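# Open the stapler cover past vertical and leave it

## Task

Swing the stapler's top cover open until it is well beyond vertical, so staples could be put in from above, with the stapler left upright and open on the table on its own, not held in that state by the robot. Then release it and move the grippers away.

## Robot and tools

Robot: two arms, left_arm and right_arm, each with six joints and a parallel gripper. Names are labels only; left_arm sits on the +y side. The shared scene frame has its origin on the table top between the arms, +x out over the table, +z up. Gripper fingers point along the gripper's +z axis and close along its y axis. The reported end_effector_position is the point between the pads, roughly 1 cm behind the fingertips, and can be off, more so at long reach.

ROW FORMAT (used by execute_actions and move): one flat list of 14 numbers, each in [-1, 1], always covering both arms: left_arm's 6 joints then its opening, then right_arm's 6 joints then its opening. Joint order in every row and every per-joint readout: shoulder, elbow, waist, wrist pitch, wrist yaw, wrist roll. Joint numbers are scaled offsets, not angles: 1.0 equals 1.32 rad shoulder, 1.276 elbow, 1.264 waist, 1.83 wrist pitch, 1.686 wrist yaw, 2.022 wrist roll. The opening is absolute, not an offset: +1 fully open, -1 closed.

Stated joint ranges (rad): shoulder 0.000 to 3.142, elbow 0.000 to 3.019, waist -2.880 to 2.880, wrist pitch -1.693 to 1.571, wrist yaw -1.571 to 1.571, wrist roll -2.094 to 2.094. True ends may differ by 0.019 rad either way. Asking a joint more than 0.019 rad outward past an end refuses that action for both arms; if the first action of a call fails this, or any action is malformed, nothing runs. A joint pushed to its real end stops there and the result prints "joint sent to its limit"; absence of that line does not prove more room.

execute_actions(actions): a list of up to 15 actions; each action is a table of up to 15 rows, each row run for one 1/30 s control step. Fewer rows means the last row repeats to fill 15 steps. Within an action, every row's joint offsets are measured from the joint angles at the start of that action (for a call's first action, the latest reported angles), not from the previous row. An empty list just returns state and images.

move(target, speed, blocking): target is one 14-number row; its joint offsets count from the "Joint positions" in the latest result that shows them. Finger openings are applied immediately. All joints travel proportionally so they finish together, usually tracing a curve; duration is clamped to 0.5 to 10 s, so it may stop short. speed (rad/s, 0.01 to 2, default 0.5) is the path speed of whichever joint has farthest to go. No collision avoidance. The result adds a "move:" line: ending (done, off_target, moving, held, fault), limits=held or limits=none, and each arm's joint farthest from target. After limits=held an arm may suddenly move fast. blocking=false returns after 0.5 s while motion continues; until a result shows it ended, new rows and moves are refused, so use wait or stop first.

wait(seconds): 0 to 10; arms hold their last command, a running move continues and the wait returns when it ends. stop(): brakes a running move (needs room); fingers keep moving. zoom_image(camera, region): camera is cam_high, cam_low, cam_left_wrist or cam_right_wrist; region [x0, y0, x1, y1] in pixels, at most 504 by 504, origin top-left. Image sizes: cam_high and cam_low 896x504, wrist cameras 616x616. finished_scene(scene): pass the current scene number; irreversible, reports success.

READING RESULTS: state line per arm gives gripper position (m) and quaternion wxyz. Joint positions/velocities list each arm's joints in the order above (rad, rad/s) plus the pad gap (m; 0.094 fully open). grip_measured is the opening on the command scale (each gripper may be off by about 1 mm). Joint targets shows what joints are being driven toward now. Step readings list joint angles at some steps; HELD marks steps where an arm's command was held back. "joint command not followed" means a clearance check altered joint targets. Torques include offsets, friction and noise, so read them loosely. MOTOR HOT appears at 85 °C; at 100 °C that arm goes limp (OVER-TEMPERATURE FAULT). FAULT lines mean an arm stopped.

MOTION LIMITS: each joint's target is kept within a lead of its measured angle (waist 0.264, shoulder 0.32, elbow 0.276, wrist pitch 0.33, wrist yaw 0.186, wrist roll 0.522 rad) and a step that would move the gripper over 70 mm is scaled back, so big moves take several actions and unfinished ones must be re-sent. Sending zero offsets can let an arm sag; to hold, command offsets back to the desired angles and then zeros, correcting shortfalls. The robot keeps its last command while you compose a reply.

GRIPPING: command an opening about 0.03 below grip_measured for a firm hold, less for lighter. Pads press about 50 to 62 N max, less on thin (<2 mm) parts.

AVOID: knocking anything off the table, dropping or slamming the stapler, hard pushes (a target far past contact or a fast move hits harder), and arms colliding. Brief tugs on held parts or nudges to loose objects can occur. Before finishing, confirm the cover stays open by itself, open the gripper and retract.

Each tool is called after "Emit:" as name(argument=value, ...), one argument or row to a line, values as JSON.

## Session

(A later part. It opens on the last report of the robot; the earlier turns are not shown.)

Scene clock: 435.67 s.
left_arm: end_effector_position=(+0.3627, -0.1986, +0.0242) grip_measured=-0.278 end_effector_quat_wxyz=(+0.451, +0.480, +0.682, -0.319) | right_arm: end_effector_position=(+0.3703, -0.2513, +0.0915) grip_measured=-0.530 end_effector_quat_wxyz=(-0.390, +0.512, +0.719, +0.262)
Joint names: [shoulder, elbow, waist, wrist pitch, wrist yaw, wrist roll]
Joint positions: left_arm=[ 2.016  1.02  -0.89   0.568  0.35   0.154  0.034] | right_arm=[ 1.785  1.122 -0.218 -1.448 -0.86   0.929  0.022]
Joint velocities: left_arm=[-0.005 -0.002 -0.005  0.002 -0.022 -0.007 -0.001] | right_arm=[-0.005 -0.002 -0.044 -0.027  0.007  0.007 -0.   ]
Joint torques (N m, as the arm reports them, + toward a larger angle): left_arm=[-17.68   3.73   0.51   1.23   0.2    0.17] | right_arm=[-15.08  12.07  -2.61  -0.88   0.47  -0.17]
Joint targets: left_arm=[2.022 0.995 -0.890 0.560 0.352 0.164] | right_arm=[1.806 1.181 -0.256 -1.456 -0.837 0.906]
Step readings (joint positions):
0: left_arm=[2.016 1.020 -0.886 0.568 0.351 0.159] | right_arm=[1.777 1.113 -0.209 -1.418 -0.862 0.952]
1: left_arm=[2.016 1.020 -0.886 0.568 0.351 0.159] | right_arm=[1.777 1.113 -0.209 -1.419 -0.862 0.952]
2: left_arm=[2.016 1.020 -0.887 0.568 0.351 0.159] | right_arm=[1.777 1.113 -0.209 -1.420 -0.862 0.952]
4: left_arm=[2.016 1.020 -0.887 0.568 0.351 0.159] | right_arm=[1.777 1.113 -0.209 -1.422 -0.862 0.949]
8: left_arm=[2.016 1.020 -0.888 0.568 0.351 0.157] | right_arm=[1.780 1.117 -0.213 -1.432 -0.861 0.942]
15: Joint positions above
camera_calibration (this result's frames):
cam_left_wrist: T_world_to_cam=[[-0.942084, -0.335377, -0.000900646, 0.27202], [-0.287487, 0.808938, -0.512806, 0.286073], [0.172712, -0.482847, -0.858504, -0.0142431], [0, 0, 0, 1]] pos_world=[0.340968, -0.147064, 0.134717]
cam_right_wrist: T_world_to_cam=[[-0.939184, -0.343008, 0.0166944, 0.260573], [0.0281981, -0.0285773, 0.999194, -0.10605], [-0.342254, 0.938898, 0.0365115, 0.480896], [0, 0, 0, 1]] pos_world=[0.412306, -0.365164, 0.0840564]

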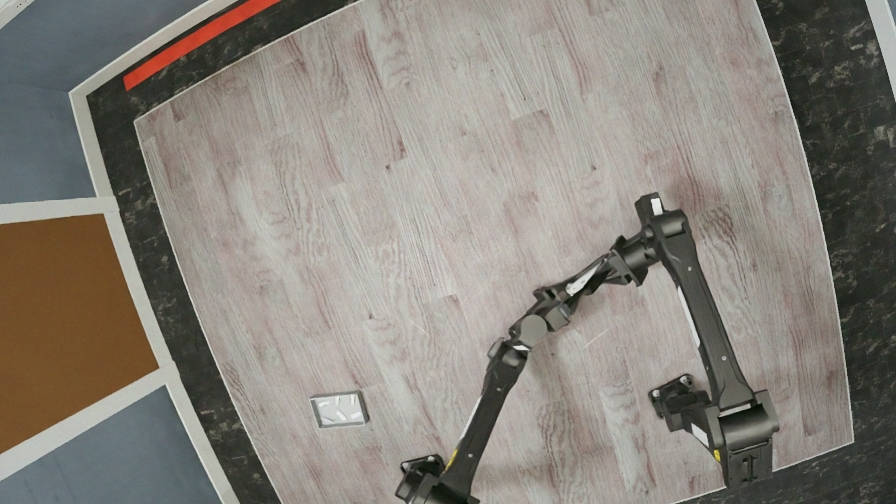

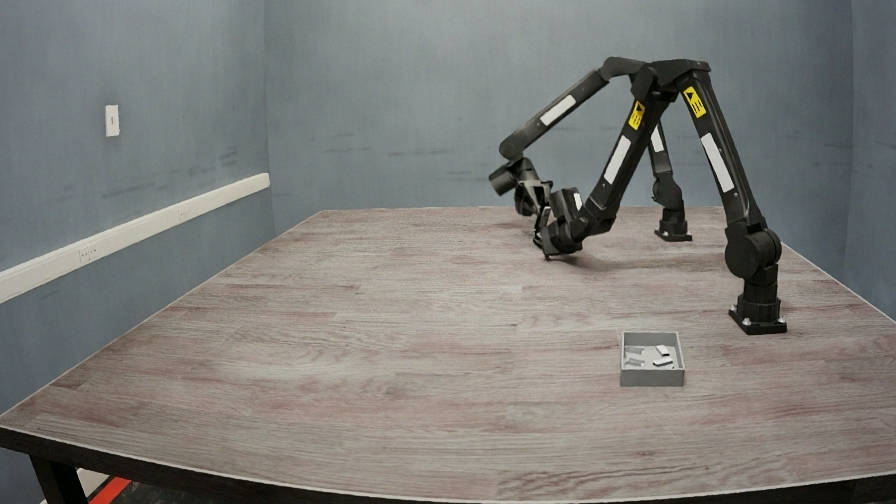

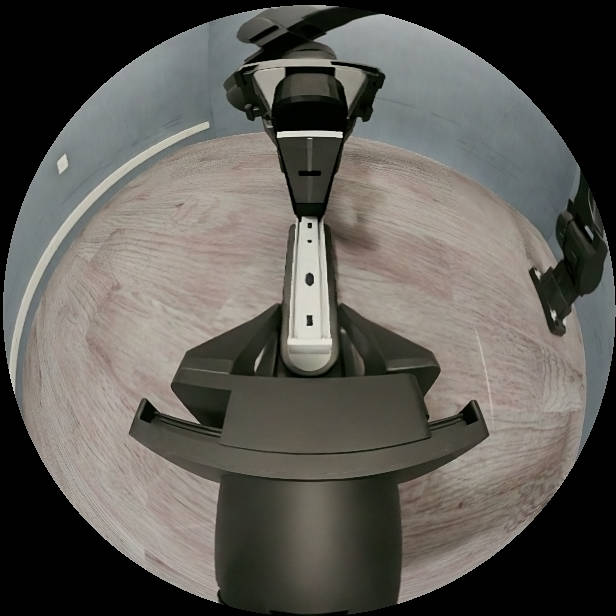

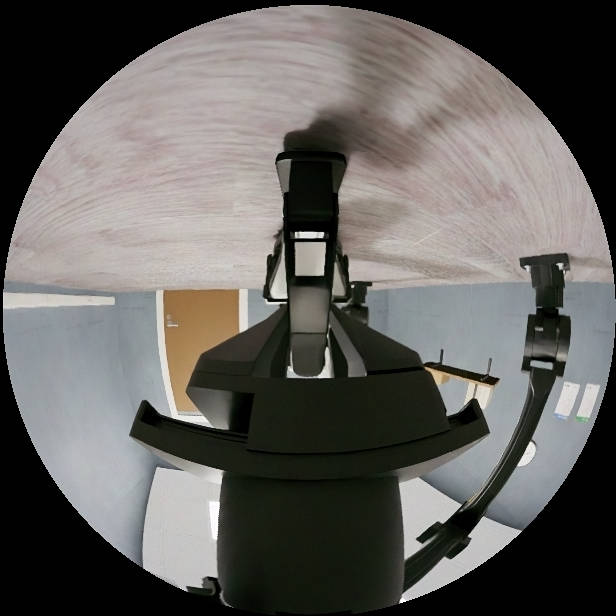

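Emit:
wait(
  seconds=0.5,
)

Scene clock: 447.53 s.
left_arm: end_effector_position=(+0.3625, -0.1988, +0.0242) grip_measured=-0.278 end_effector_quat_wxyz=(+0.451, +0.480, +0.682, -0.319) | right_arm: end_effector_position=(+0.3702, -0.2516, +0.0918) grip_measured=-0.530 end_effector_quat_wxyz=(-0.390, +0.512, +0.719, +0.262)
Joint names: [shoulder, elbow, waist, wrist pitch, wrist yaw, wrist roll]
Joint positions: left_arm=[ 2.016  1.02  -0.89   0.568  0.35   0.154  0.034] | right_arm=[ 1.785  1.122 -0.219 -1.45  -0.86   0.927  0.022]
Joint velocities: left_arm=[ 0.005  0.002 -0.015 -0.007 -0.037 -0.022  0.   ] | right_arm=[-0.015 -0.007 -0.005 -0.002  0.007  0.081  0.   ]
Joint torques (N m, as the arm reports them, + toward a larger angle): left_arm=[-17.11   3.63   0.58   1.31   0.21   0.17] | right_arm=[-15.26  11.99  -2.39  -0.88   0.45  -0.2 ]
Joint targets: left_arm=[2.022 0.995 -0.890 0.560 0.352 0.164] | right_arm=[1.806 1.181 -0.256 -1.456 -0.837 0.906]
wait: 0.50 s; at rest from the start
camera_calibration (this result's frames):
cam_left_wrist: T_world_to_cam=[[-0.942212, -0.335017, -0.000900646, 0.271893], [-0.287179, 0.809048, -0.512806, 0.286046], [0.172527, -0.482913, -0.858504, -0.0142271], [0, 0, 0, 1]] pos_world=[0.340782, -0.147207, 0.134717]
cam_right_wrist: T_world_to_cam=[[-0.939079, -0.343304, 0.0165145, 0.260309], [0.0282508, -0.0292129, 0.999174, -0.106495], [-0.342538, 0.93877, 0.0371318, 0.481143], [0, 0, 0, 1]] pos_world=[0.412269, -0.365428, 0.0842426]

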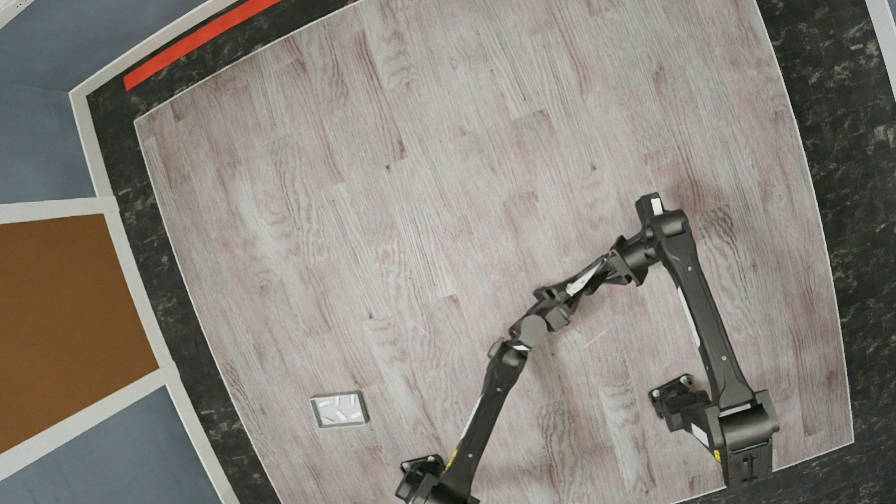

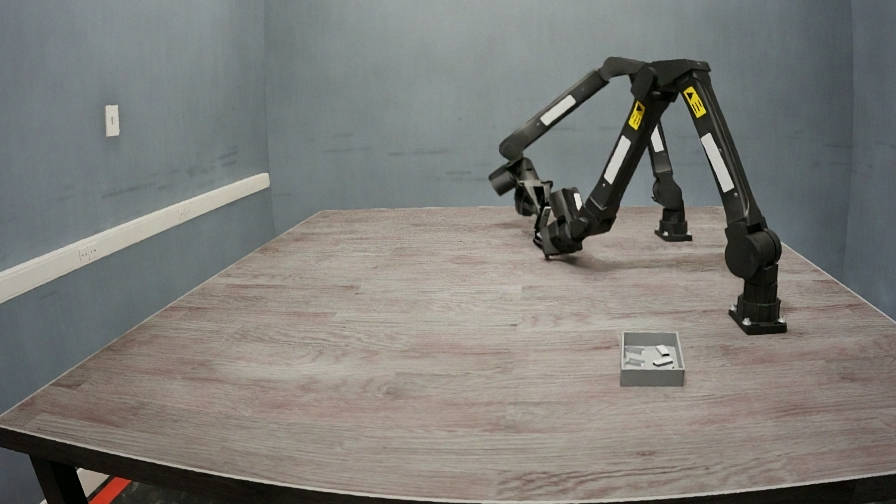

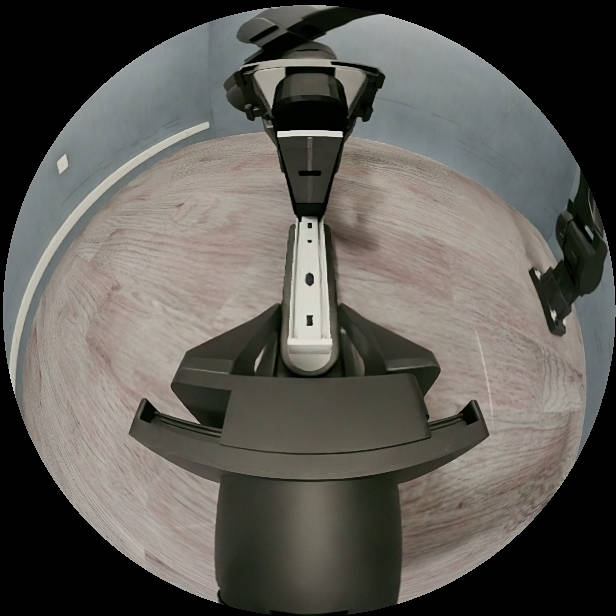

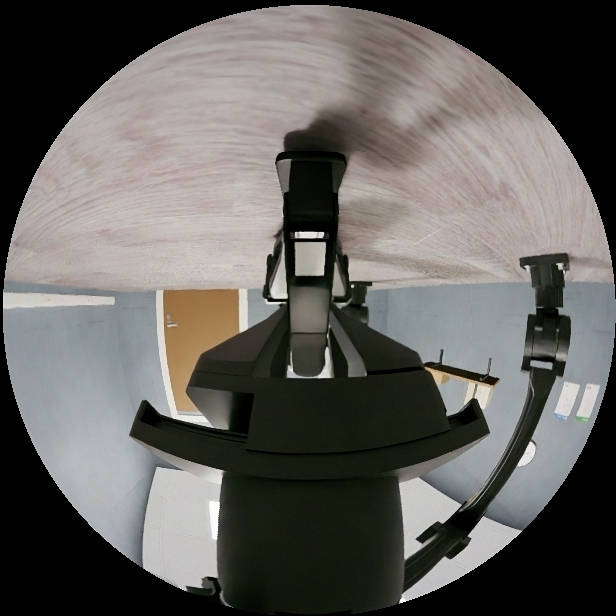

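Emit:
execute_actions(
  actions=[
    [
[0.0045,-0.0196,0.0,-0.0044,0.0012,0.005,-0.32, 0.0154,0.0439,-0.0264,-0.0030,0.0122,-0.0094,-0.543],
[0.0045,-0.0196,0.0,-0.0044,0.0012,0.005,-0.32, 0.0150,0.0417,-0.0234,-0.0026,0.0109,-0.0083,-0.543],
[0.0045,-0.0196,0.0,-0.0044,0.0012,0.005,-0.32, 0.0145,0.0394,-0.0205,-0.0023,0.0095,-0.0073,-0.543],
[0.0045,-0.0196,0.0,-0.0044,0.0012,0.005,-0.32, 0.0141,0.0371,-0.0176,-0.0020,0.0082,-0.0062,-0.543],
[0.0045,-0.0196,0.0,-0.0044,0.0012,0.005,-0.32, 0.0136,0.0349,-0.0147,-0.0017,0.0068,-0.0052,-0.543],
[0.0045,-0.0196,0.0,-0.0044,0.0012,0.005,-0.32, 0.0132,0.0326,-0.0117,-0.0013,0.0054,-0.0042,-0.543],
[0.0045,-0.0196,0.0,-0.0044,0.0012,0.005,-0.32, 0.0127,0.0303,-0.0088,-0.0010,0.0041,-0.0031,-0.543],
[0.0045,-0.0196,0.0,-0.0044,0.0012,0.005,-0.32, 0.0123,0.0280,-0.0059,-0.0007,0.0027,-0.0021,-0.543],
[0.0045,-0.0196,0.0,-0.0044,0.0012,0.005,-0.32, 0.0118,0.0258,-0.0029,-0.0003,0.0014,-0.0010,-0.543],
[0.0045,-0.0196,0.0,-0.0044,0.0012,0.005,-0.32, 0.0114,0.0235,0.0,0.0,0.0,0.0,-0.543]
],
  ],
)

Scene clock: 480.53 s.
left_arm: end_effector_position=(+0.3627, -0.1987, +0.0241) grip_measured=-0.278 end_effector_quat_wxyz=(+0.451, +0.480, +0.682, -0.318) | right_arm: end_effector_position=(+0.3702, -0.2497, +0.0924) grip_measured=-0.530 end_effector_quat_wxyz=(-0.391, +0.511, +0.718, +0.263)
Joint names: [shoulder, elbow, waist, wrist pitch, wrist yaw, wrist roll]
Joint positions: left_arm=[ 2.016  1.02  -0.89   0.568  0.349  0.154  0.034] | right_arm=[ 1.785  1.122 -0.216 -1.45  -0.865  0.928  0.022]
Joint velocities: left_arm=[-0.015 -0.002 -0.005  0.022 -0.022  0.007 -0.   ] | right_arm=[-0.015  0.007 -0.005 -0.017 -0.081 -0.066 -0.   ]
Joint torques (N m, as the arm reports them, + toward a larger angle): left_arm=[-17.3    3.76   0.49   1.26   0.3    0.16] | right_arm=[-15.36   9.49   0.35  -0.61  -0.3    0.02]
Joint targets: left_arm=[2.022 0.995 -0.890 0.560 0.352 0.164] | right_arm=[1.800 1.152 -0.219 -1.450 -0.860 0.927]
Step readings (joint positions):
0: left_arm=[2.016 1.020 -0.890 0.568 0.350 0.154] | right_arm=[1.785 1.122 -0.219 -1.450 -0.860 0.927]
1: left_arm=[2.016 1.020 -0.890 0.568 0.350 0.154] | right_arm=[1.785 1.122 -0.219 -1.450 -0.860 0.927]
2: left_arm=[2.016 1.020 -0.890 0.568 0.350 0.154] | right_arm=[1.785 1.122 -0.219 -1.450 -0.860 0.927]
4: left_arm=[2.016 1.020 -0.890 0.568 0.350 0.154] | right_arm=[1.785 1.122 -0.219 -1.450 -0.861 0.927]
8: left_arm=[2.016 1.020 -0.890 0.568 0.350 0.154] | right_arm=[1.785 1.122 -0.219 -1.450 -0.864 0.927]
15: Joint positions above
camera_calibration (this result's frames):
cam_left_wrist: T_world_to_cam=[[-0.941745, -0.336324, -0.0014898, 0.271737], [-0.288057, 0.808864, -0.512603, 0.286291], [0.173606, -0.482312, -0.858625, -0.01452], [0, 0, 0, 1]] pos_world=[0.340896, -0.147182, 0.134691]
cam_right_wrist: T_world_to_cam=[[-0.939055, -0.34341, 0.0156586, 0.261005], [0.0288879, -0.0334409, 0.999023, -0.108315], [-0.342551, 0.93859, 0.0413232, 0.478932], [0, 0, 0, 1]] pos_world=[0.412286, -0.363511, 0.0843315]

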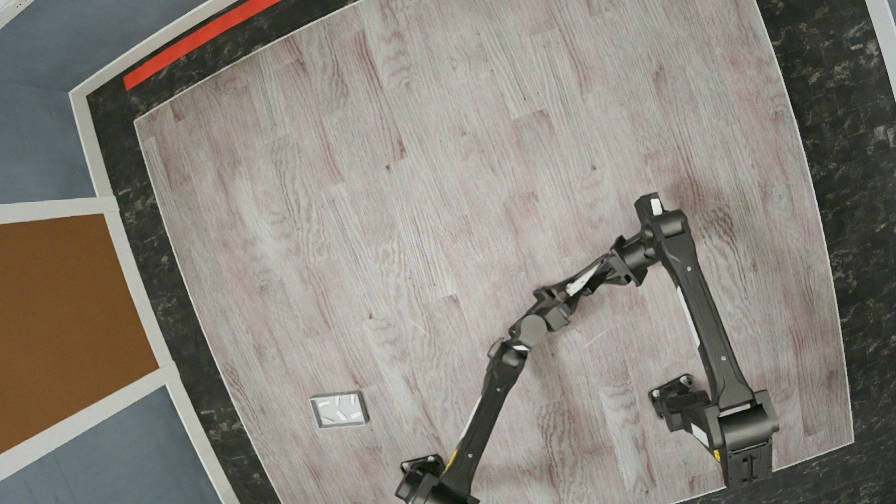

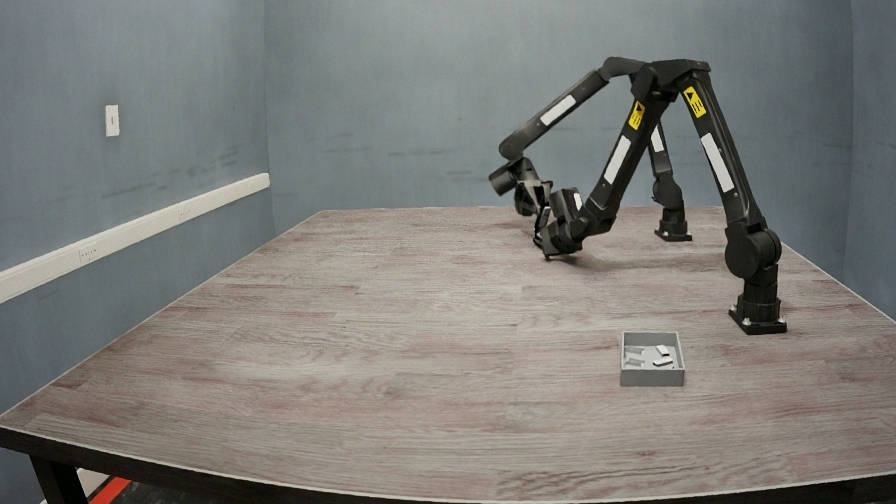

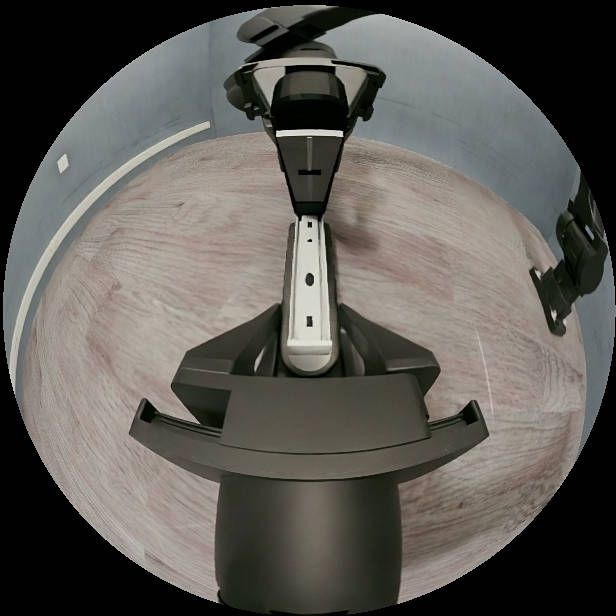

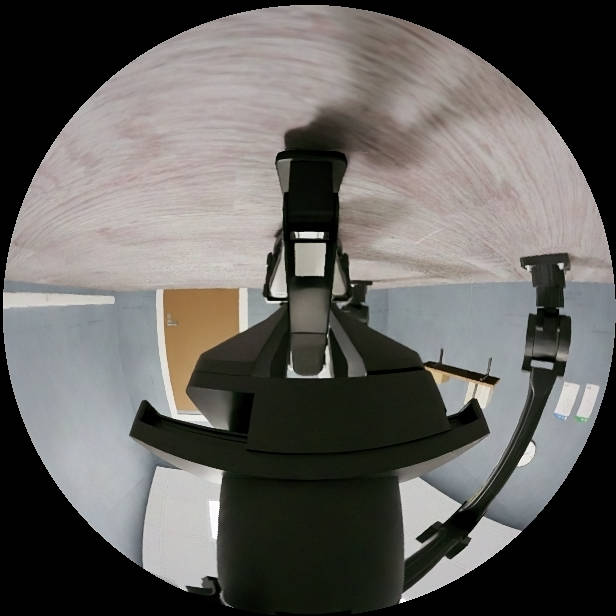

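Emit:
execute_actions(
  actions=[
    [
[0.0045,-0.0196,0.0,-0.0044,0.0018,0.005,-0.32, 0.0114,0.0235,0.0,0.0,0.0,0.0,-0.51],
[0.0045,-0.0196,0.0,-0.0044,0.0018,0.005,-0.32, 0.0114,0.0235,0.0,0.0,0.0,0.0,-0.51],
[0.0045,-0.0196,0.0,-0.0044,0.0018,0.005,-0.32, 0.0114,0.0235,0.0,0.0,0.0,0.0,-0.51],
[0.0045,-0.0196,0.0,-0.0044,0.0018,0.005,-0.32, 0.0114,0.0235,0.0,0.0,0.0,0.0,-0.51],
[0.0045,-0.0196,0.0,-0.0044,0.0018,0.005,-0.32, 0.0114,0.0235,0.0,0.0,0.0,0.0,-0.545]
],
  ],
)

Scene clock: 484.97 s.
left_arm: end_effector_position=(+0.3604, -0.1955, +0.0201) grip_measured=-0.278 end_effector_quat_wxyz=(+0.447, +0.480, +0.685, -0.317) | right_arm: end_effector_position=(+0.3698, -0.2501, +0.0917) grip_measured=-0.529 end_effector_quat_wxyz=(-0.391, +0.512, +0.719, +0.261)
Joint names: [shoulder, elbow, waist, wrist pitch, wrist yaw, wrist roll]
Joint positions: left_arm=[ 2.016  1.01  -0.89   0.568  0.347  0.154  0.034] | right_arm=[ 1.785  1.122 -0.215 -1.45  -0.861  0.929  0.022]
Joint velocities: left_arm=[-0.005 -0.012 -0.005  0.007  0.051 -0.037  0.   ] | right_arm=[ 0.005 -0.007 -0.005 -0.017 -0.037 -0.066  0.   ]
Joint torques (N m, as the arm reports them, + toward a larger angle): left_arm=[-17.08   4.32   0.5    1.27   0.39   0.18] | right_arm=[-15.71   9.58   0.61  -0.66  -0.74   0.03]
Joint targets: left_arm=[2.022 0.995 -0.890 0.560 0.352 0.164] | right_arm=[1.800 1.152 -0.215 -1.450 -0.866 0.928]
Step readings (joint positions):
0: left_arm=[2.016 1.020 -0.890 0.568 0.349 0.154] | right_arm=[1.785 1.122 -0.216 -1.450 -0.865 0.928]
1: left_arm=[2.016 1.020 -0.890 0.568 0.348 0.154] | right_arm=[1.785 1.122 -0.216 -1.450 -0.866 0.928]
2: left_arm=[2.016 1.018 -0.890 0.568 0.348 0.154] | right_arm=[1.785 1.122 -0.216 -1.450 -0.865 0.928]
4: left_arm=[2.016 1.013 -0.890 0.568 0.347 0.154] | right_arm=[1.785 1.122 -0.216 -1.450 -0.862 0.928]
8: left_arm=[2.016 1.010 -0.890 0.568 0.347 0.154] | right_arm=[1.785 1.122 -0.215 -1.450 -0.861 0.929]
15: Joint positions above
camera_calibration (this result's frames):
cam_left_wrist: T_world_to_cam=[[-0.941046, -0.338278, 0.00114615, 0.269943], [-0.292584, 0.812222, -0.504668, 0.283119], [0.169787, -0.475251, -0.863312, -0.0132296], [0, 0, 0, 1]] pos_world=[0.339111, -0.144927, 0.13115]
cam_right_wrist: T_world_to_cam=[[-0.938236, -0.345517, 0.0181879, 0.259466], [0.0301421, -0.0292563, 0.999117, -0.107096], [-0.34468, 0.937956, 0.037864, 0.480097], [0, 0, 0, 1]] pos_world=[0.412148, -0.363794, 0.0841038]

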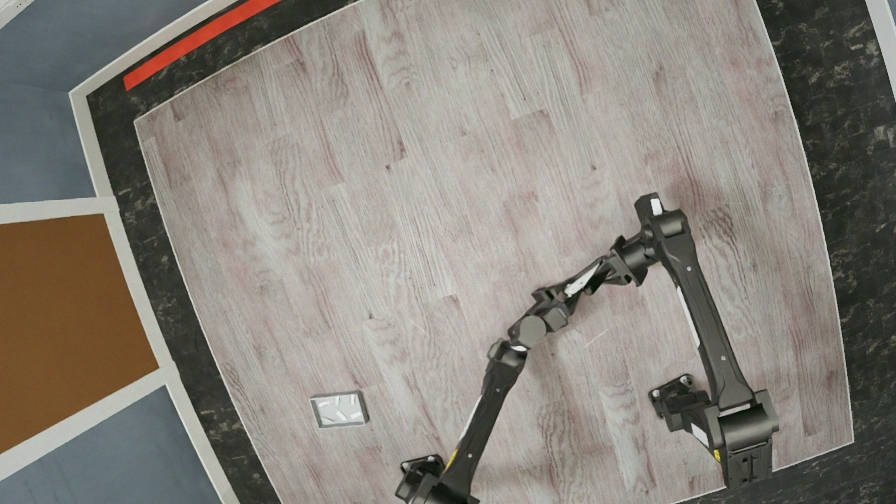

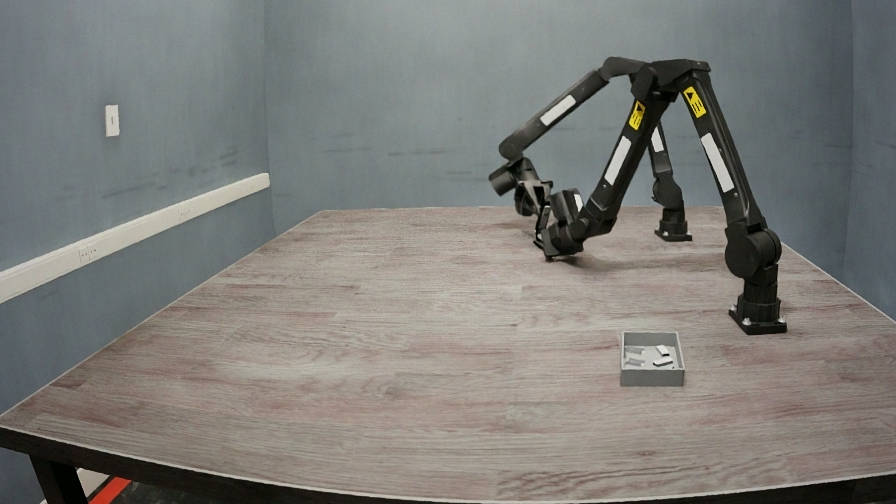

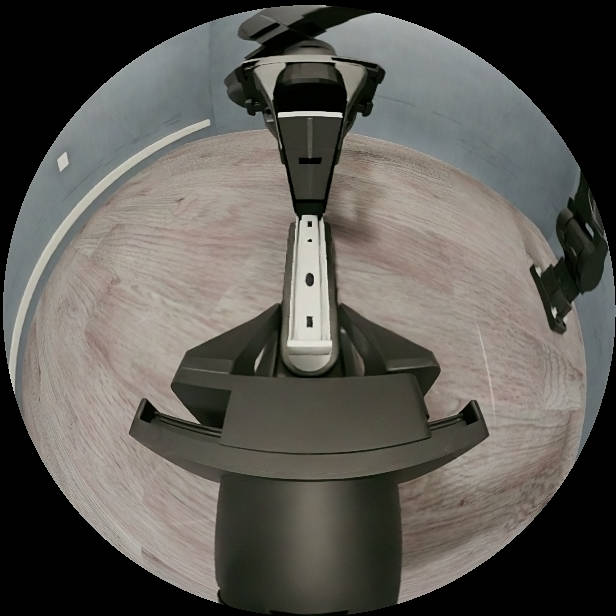

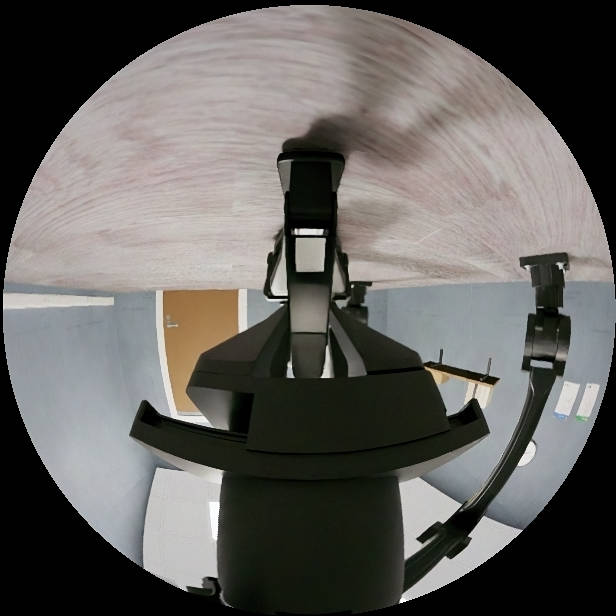

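Emit:
execute_actions(
  actions=[
    [
[0.0045,-0.0118,0.0,-0.0044,0.003,0.005,-0.32, 0.0114,0.0235,0.0,0.0,0.0,0.0,-0.50],
[0.0045,-0.0118,0.0,-0.0044,0.003,0.005,-0.32, 0.0114,0.0235,0.0,0.0,0.0,0.0,-0.50],
[0.0045,-0.0118,0.0,-0.0044,0.003,0.005,-0.32, 0.0114,0.0235,0.0,0.0,0.0,0.0,-0.50],
[0.0045,-0.0118,0.0,-0.0044,0.003,0.005,-0.32, 0.0114,0.0235,0.0,0.0,0.0,0.0,-0.50],
[0.0045,-0.0118,0.0,-0.0044,0.003,0.005,-0.32, 0.0114,0.0235,0.0,0.0,0.0,0.0,-0.50],
[0.0045,-0.0118,0.0,-0.0044,0.003,0.005,-0.32, 0.0114,0.0235,0.0,0.0,0.0,0.0,-0.50],
[0.0045,-0.0118,0.0,-0.0044,0.003,0.005,-0.32, 0.0114,0.0235,0.0,0.0,0.0,0.0,-0.50],
[0.0045,-0.0118,0.0,-0.0044,0.003,0.005,-0.32, 0.0114,0.0235,0.0,0.0,0.0,0.0,-0.545]
],
  ],
)

Scene clock: 493.90 s.
left_arm: end_effector_position=(+0.3594, -0.1943, +0.0176) grip_measured=-0.278 end_effector_quat_wxyz=(+0.445, +0.480, +0.686, -0.316) | right_arm: end_effector_position=(+0.3695, -0.2505, +0.0913) grip_measured=-0.530 end_effector_quat_wxyz=(-0.391, +0.512, +0.720, +0.259)
Joint names: [shoulder, elbow, waist, wrist pitch, wrist yaw, wrist roll]
Joint positions: left_arm=[ 2.018  1.007 -0.89   0.568  0.346  0.154  0.034] | right_arm=[ 1.785  1.122 -0.215 -1.45  -0.857  0.93   0.022]
Joint velocities: left_arm=[ 0.005 -0.002  0.005  0.002 -0.007 -0.081  0.   ] | right_arm=[-0.024 -0.007  0.015 -0.002 -0.037  0.022  0.   ]
Joint torques (N m, as the arm reports them, + toward a larger angle): left_arm=[-17.16   4.54   0.81   1.35   0.41   0.16] | right_arm=[-15.76   9.53   0.64  -0.62  -0.68   0.03]
Joint targets: left_arm=[2.022 0.995 -0.890 0.559 0.352 0.164] | right_arm=[1.800 1.152 -0.215 -1.450 -0.861 0.929]
Step readings (joint positions):
0: left_arm=[2.016 1.010 -0.890 0.568 0.347 0.154] | right_arm=[1.785 1.122 -0.215 -1.450 -0.861 0.929]
1: left_arm=[2.016 1.010 -0.890 0.568 0.347 0.154] | right_arm=[1.785 1.122 -0.215 -1.450 -0.860 0.929]
2: left_arm=[2.016 1.010 -0.890 0.568 0.347 0.154] | right_arm=[1.785 1.122 -0.215 -1.450 -0.857 0.929]
4: left_arm=[2.018 1.007 -0.890 0.568 0.346 0.154] | right_arm=[1.785 1.122 -0.215 -1.450 -0.857 0.929]
8: left_arm=[2.018 1.007 -0.890 0.568 0.346 0.154] | right_arm=[1.785 1.122 -0.215 -1.450 -0.857 0.929]
15: Joint positions above
camera_calibration (this result's frames):
cam_left_wrist: T_world_to_cam=[[-0.940923, -0.33861, 0.00282457, 0.269272], [-0.294453, 0.814044, -0.50063, 0.281544], [0.167219, -0.471886, -0.865657, -0.0129355], [0, 0, 0, 1]] pos_world=[0.338429, -0.144115, 0.128991]
cam_right_wrist: T_world_to_cam=[[-0.93768, -0.346897, 0.0204628, 0.258254], [0.0313287, -0.0257435, 0.999178, -0.106274], [-0.346085, 0.93755, 0.035007, 0.481059], [0, 0, 0, 1]] pos_world=[0.411976, -0.364165, 0.0840612]

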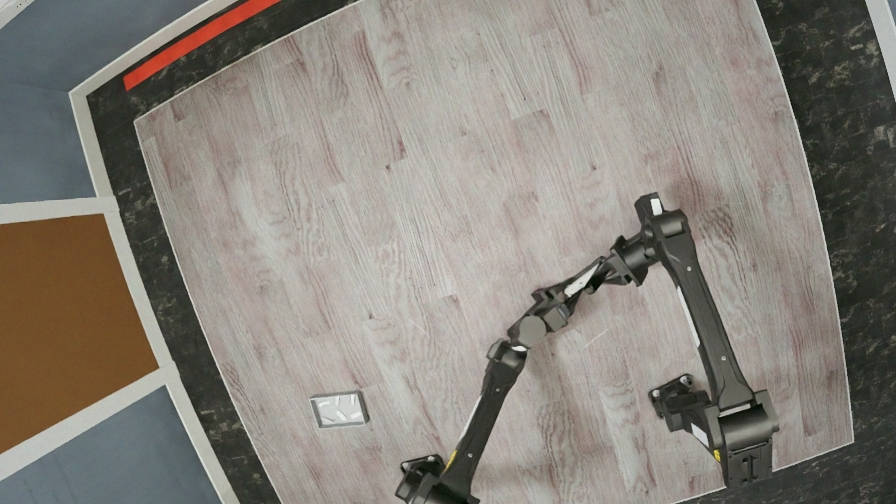

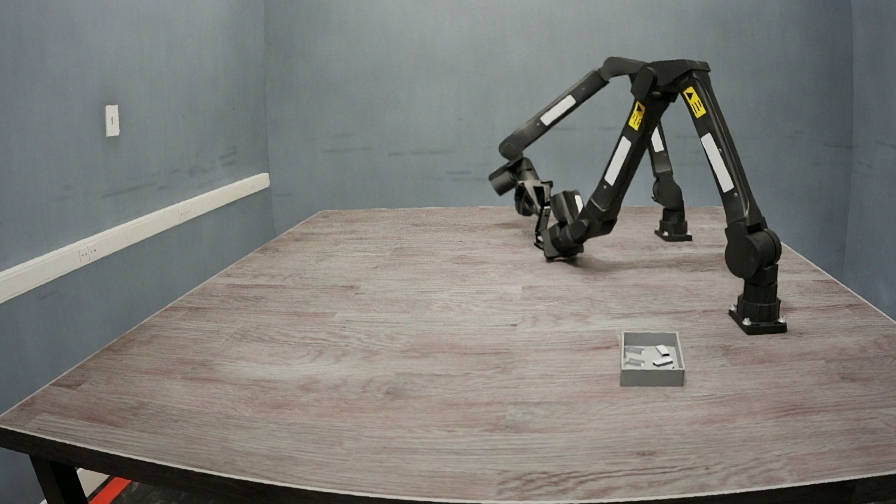

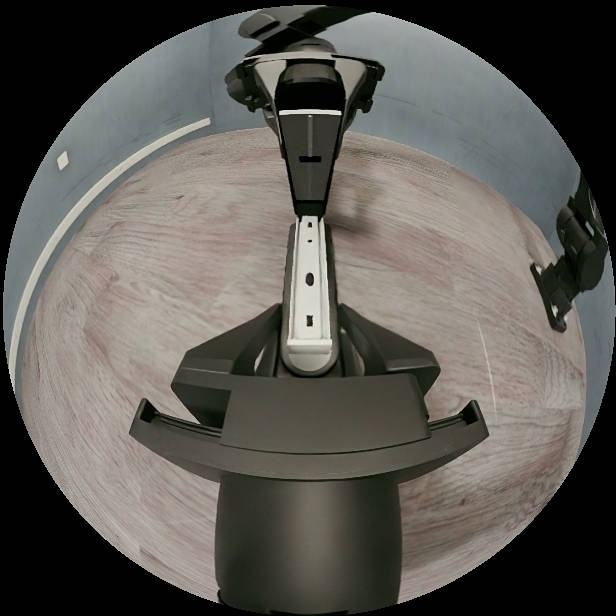

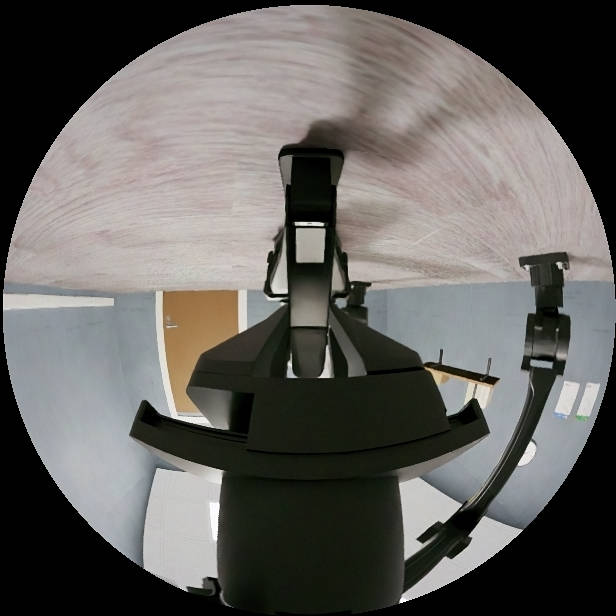

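Emit:
zoom_image(
  camera="cam_left_wrist",
  region=[230, 40, 390, 240],
)

Emit:
zoom_image(
  camera="cam_low",
  region=[490, 150, 610, 270],
)

Region (230, 40, 390, 240) of cam_left_wrist's 616x616 image, scaled by 2.520, with more detail than that image has; it fills the left 403 columns of this view, and the rest is white.

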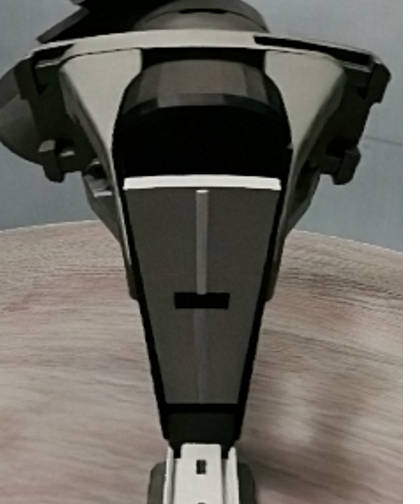

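Region (490, 150, 610, 270) of cam_low's 896x504 image, scaled by 4.200, with more detail than that image has.

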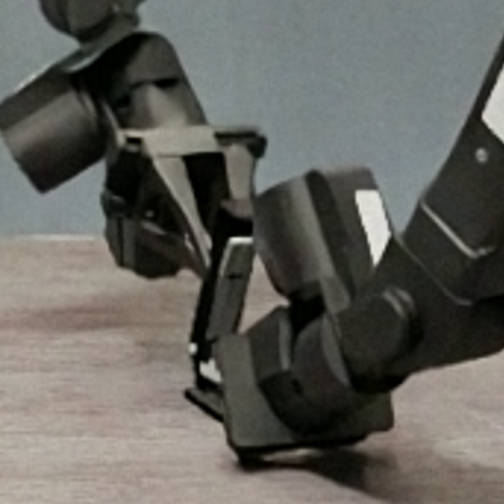

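Emit:
execute_actions(
  actions=[
    [
[0.003,-0.0094,0.0,-0.0049,0.0,0.0,-0.32, 0.0114,0.0235,0.0,0.0,0.0,0.0,-0.3],
[0.003,-0.0094,0.0,-0.0049,0.0,0.0,-0.32, 0.008,0.015,0.0,0.0,0.0,0.0,-0.05],
[0.003,-0.0094,0.0,-0.0049,0.0,0.0,-0.32, 0.004,0.005,0.003,0.002,0.001,0.002,0.15],
[0.003,-0.0094,0.0,-0.0049,0.0,0.0,-0.32, -0.0098,-0.0076,0.0115,0.0137,0.0138,0.0147,0.15],
[0.003,-0.0094,0.0,-0.0049,0.0,0.0,-0.32, -0.0197,-0.0113,0.0167,0.0225,0.0245,0.0244,0.15],
[0.003,-0.0094,0.0,-0.0049,0.0,0.0,-0.32, -0.0295,-0.0151,0.0219,0.0314,0.0353,0.0342,0.15],
[0.003,-0.0094,0.0,-0.0049,0.0,0.0,-0.32, -0.0393,-0.0188,0.0271,0.0402,0.0460,0.0439,0.15],
[0.003,-0.0094,0.0,-0.0049,0.0,0.0,-0.32, -0.0492,-0.0225,0.0323,0.0490,0.0568,0.0537,0.15],
[0.003,-0.0094,0.0,-0.0049,0.0,0.0,-0.32, -0.0590,-0.0262,0.0374,0.0578,0.0676,0.0634,0.15],
[0.003,-0.0094,0.0,-0.0049,0.0,0.0,-0.32, -0.0688,-0.0299,0.0426,0.0666,0.0783,0.0732,0.15],
[0.003,-0.0094,0.0,-0.0049,0.0,0.0,-0.32, -0.0786,-0.0337,0.0478,0.0755,0.0891,0.0829,0.15],
[0.003,-0.0094,0.0,-0.0049,0.0,0.0,-0.32, -0.0885,-0.0374,0.0530,0.0843,0.0998,0.0927,0.15],
[0.003,-0.0094,0.0,-0.0049,0.0,0.0,-0.32, -0.0983,-0.0411,0.0582,0.0931,0.1106,0.1024,0.15],
[0.003,-0.0094,0.0,-0.0049,0.0,0.0,-0.32, -0.1081,-0.0448,0.0634,0.1019,0.1214,0.1122,0.15],
[0.003,-0.0094,0.0,-0.0049,0.0,0.0,-0.32, -0.1180,-0.0486,0.0686,0.1107,0.1321,0.1220,0.15]
],
  ],
)

Emit:
wait(
  seconds=0.4,
)

Scene clock: 592.67 s.
left_arm: end_effector_position=(+0.3596, -0.1942, +0.0176) grip_measured=-0.278 end_effector_quat_wxyz=(+0.446, +0.480, +0.687, -0.315) | right_arm: end_effector_position=(+0.3658, -0.2505, +0.0832) grip_measured=+0.149 end_effector_quat_wxyz=(-0.296, +0.523, +0.777, +0.191)
Joint names: [shoulder, elbow, waist, wrist pitch, wrist yaw, wrist roll]
Joint positions: left_arm=[ 2.018  1.007 -0.89   0.568  0.345  0.154  0.034] | right_arm=[ 1.678  1.074 -0.148 -1.289 -0.654  1.089  0.054]
Joint velocities: left_arm=[ 0.005 -0.007 -0.005 -0.032  0.022 -0.037 -0.   ] | right_arm=[-0.493 -0.095  0.239  0.486  0.388  0.418 -0.   ]
Joint torques (N m, as the arm reports them, + toward a larger angle): left_arm=[-17.15   4.5    0.45   1.24   0.18   0.07] | right_arm=[-17.79   6.93   1.16  -0.14  -0.38   0.11]
Joint targets: left_arm=[2.022 0.995 -0.890 0.559 0.346 0.154] | right_arm=[1.630 1.060 -0.128 -1.248 -0.634 1.177]
Step readings (joint positions):
0: left_arm=[2.018 1.007 -0.890 0.568 0.346 0.154] | right_arm=[1.785 1.122 -0.215 -1.450 -0.857 0.930]
1: left_arm=[2.018 1.007 -0.890 0.568 0.345 0.154] | right_arm=[1.785 1.122 -0.215 -1.450 -0.857 0.930]
2: left_arm=[2.018 1.007 -0.890 0.568 0.345 0.154] | right_arm=[1.785 1.122 -0.215 -1.450 -0.857 0.930]
4: left_arm=[2.018 1.007 -0.890 0.568 0.345 0.154] | right_arm=[1.785 1.122 -0.215 -1.448 -0.849 0.933]
8: left_arm=[2.018 1.007 -0.890 0.568 0.345 0.154] | right_arm=[1.772 1.109 -0.203 -1.399 -0.780 0.972]
15: Joint positions above
camera_calibration (this result's frames):
cam_left_wrist: T_world_to_cam=[[-0.940573, -0.339583, 0.00236808, 0.26916], [-0.29511, 0.813901, -0.500474, 0.281725], [0.168025, -0.471431, -0.865748, -0.0131537], [0, 0, 0, 1]] pos_world=[0.338515, -0.144095, 0.128971]
cam_right_wrist: T_world_to_cam=[[-0.922045, -0.387004, 0.00782934, 0.240199], [-0.0780476, 0.205685, 0.975501, 0.00186145], [-0.379133, 0.898845, -0.219855, 0.503654], [0, 0, 0, 1]] pos_world=[0.412571, -0.360131, 0.107035]

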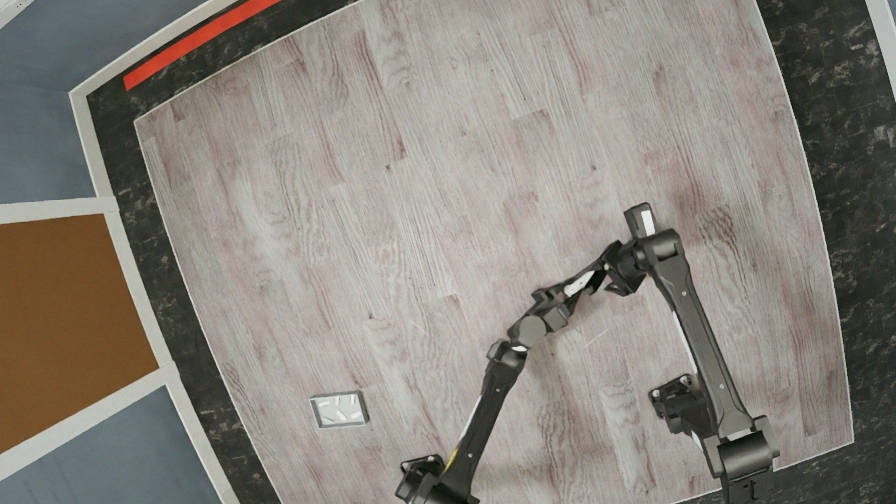

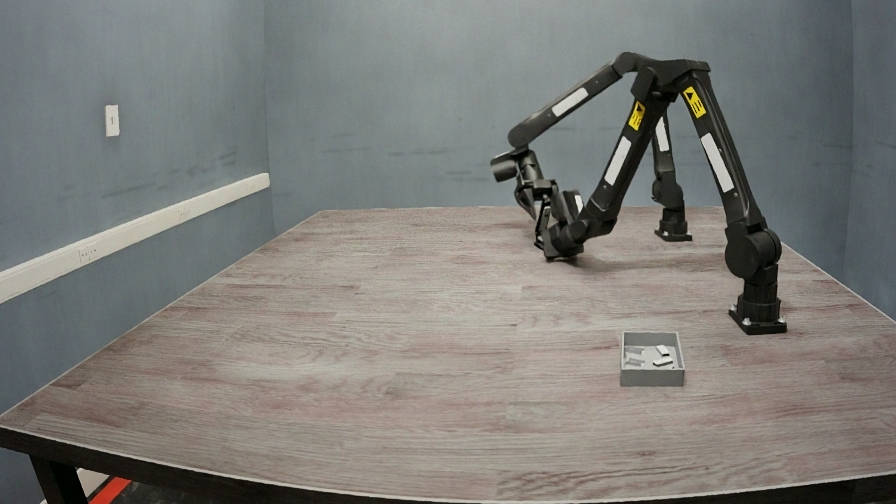

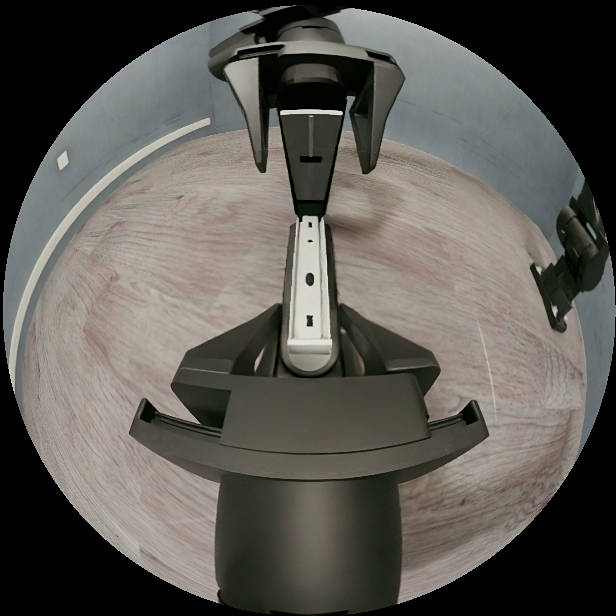

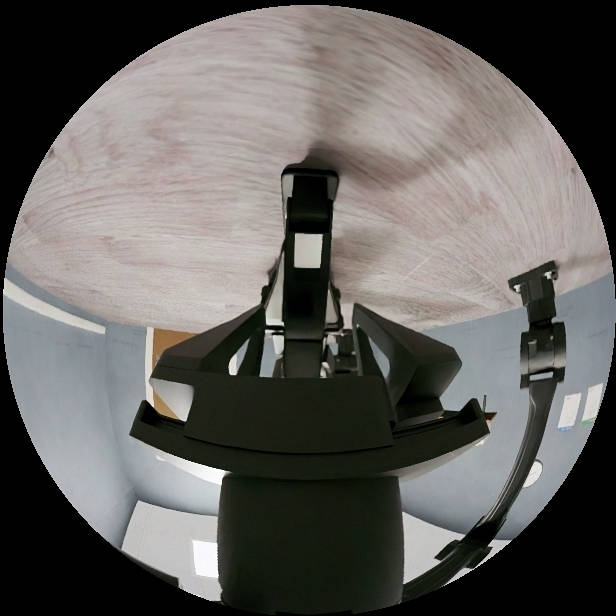

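Scene clock: 593.07 s.
left_arm: end_effector_position=(+0.3596, -0.1942, +0.0176) grip_measured=-0.278 end_effector_quat_wxyz=(+0.446, +0.480, +0.687, -0.315) | right_arm: end_effector_position=(+0.3695, -0.2460, +0.0971) grip_measured=+0.149 end_effector_quat_wxyz=(-0.270, +0.537, +0.776, +0.193)
Joint names: [shoulder, elbow, waist, wrist pitch, wrist yaw, wrist roll]
Joint positions: left_arm=[ 2.018  1.007 -0.89   0.568  0.345  0.154  0.034] | right_arm=[ 1.625  1.067 -0.13  -1.256 -0.638  1.162  0.054]
Joint velocities: left_arm=[-0.005 -0.002  0.005 -0.002 -0.066  0.022  0.001] | right_arm=[-0.005  0.002 -0.015 -0.002 -0.022 -0.007  0.   ]
Joint torques (N m, as the arm reports them, + toward a larger angle): left_arm=[-17.27   4.5    0.48   1.21   0.19   0.06] | right_arm=[-15.12   7.41   0.69   0.08  -0.29   0.17]
Joint targets: left_arm=[2.022 0.995 -0.890 0.559 0.346 0.154] | right_arm=[1.629 1.060 -0.129 -1.248 -0.634 1.176]
wait: 0.40 s; no rest
camera_calibration (this result's frames):
cam_left_wrist: T_world_to_cam=[[-0.940573, -0.339583, 0.00236808, 0.26916], [-0.29511, 0.813901, -0.500474, 0.281725], [0.168025, -0.471431, -0.865748, -0.0131537], [0, 0, 0, 1]] pos_world=[0.338515, -0.144095, 0.128971]
cam_right_wrist: T_world_to_cam=[[-0.934679, -0.355214, -0.0140606, 0.259911], [-0.105436, 0.239228, 0.965222, 0.00704059], [-0.339496, 0.903655, -0.261054, 0.494615], [0, 0, 0, 1]] pos_world=[0.411596, -0.356322, 0.12598]

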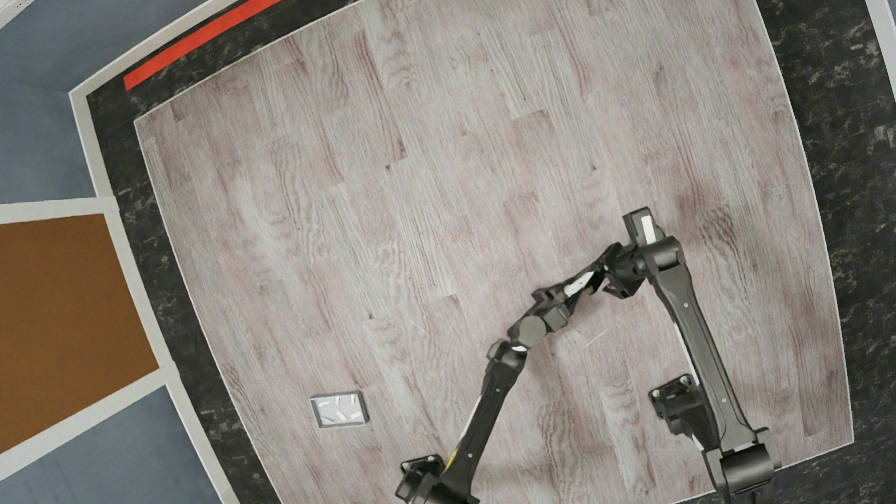

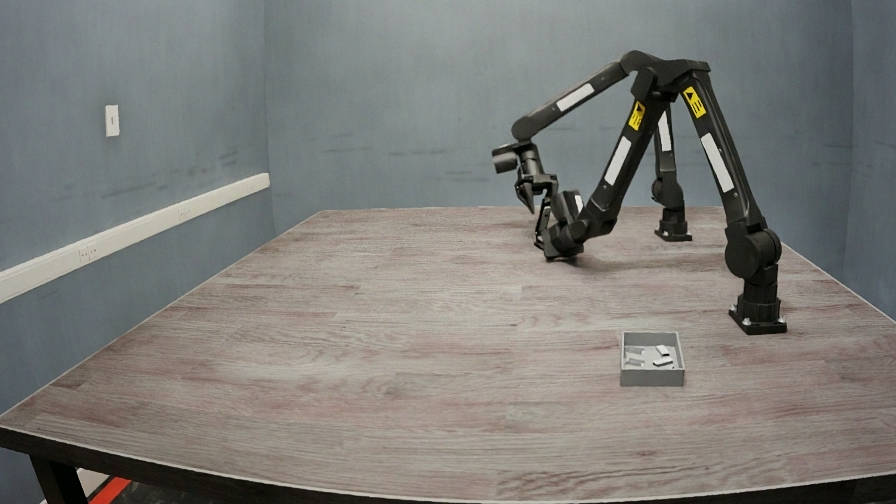

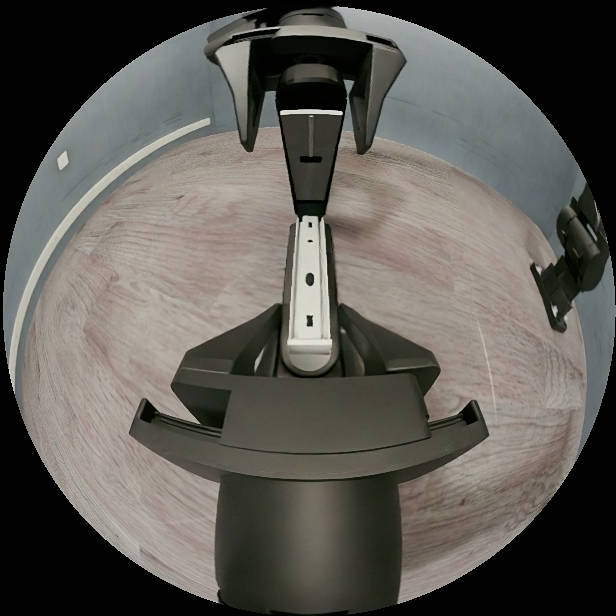

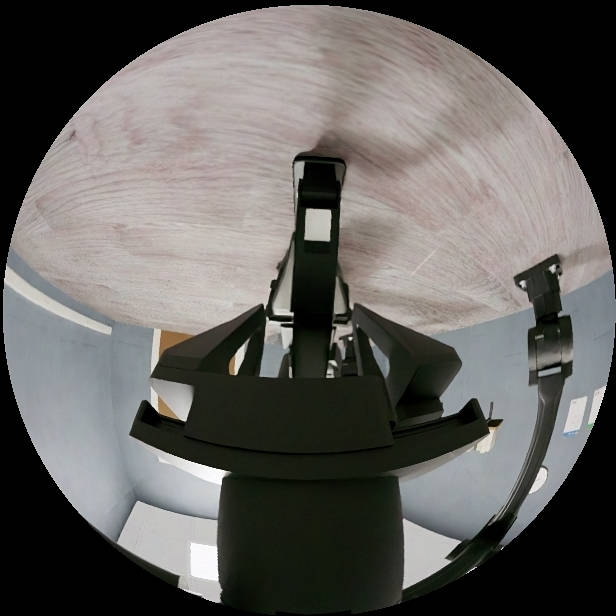

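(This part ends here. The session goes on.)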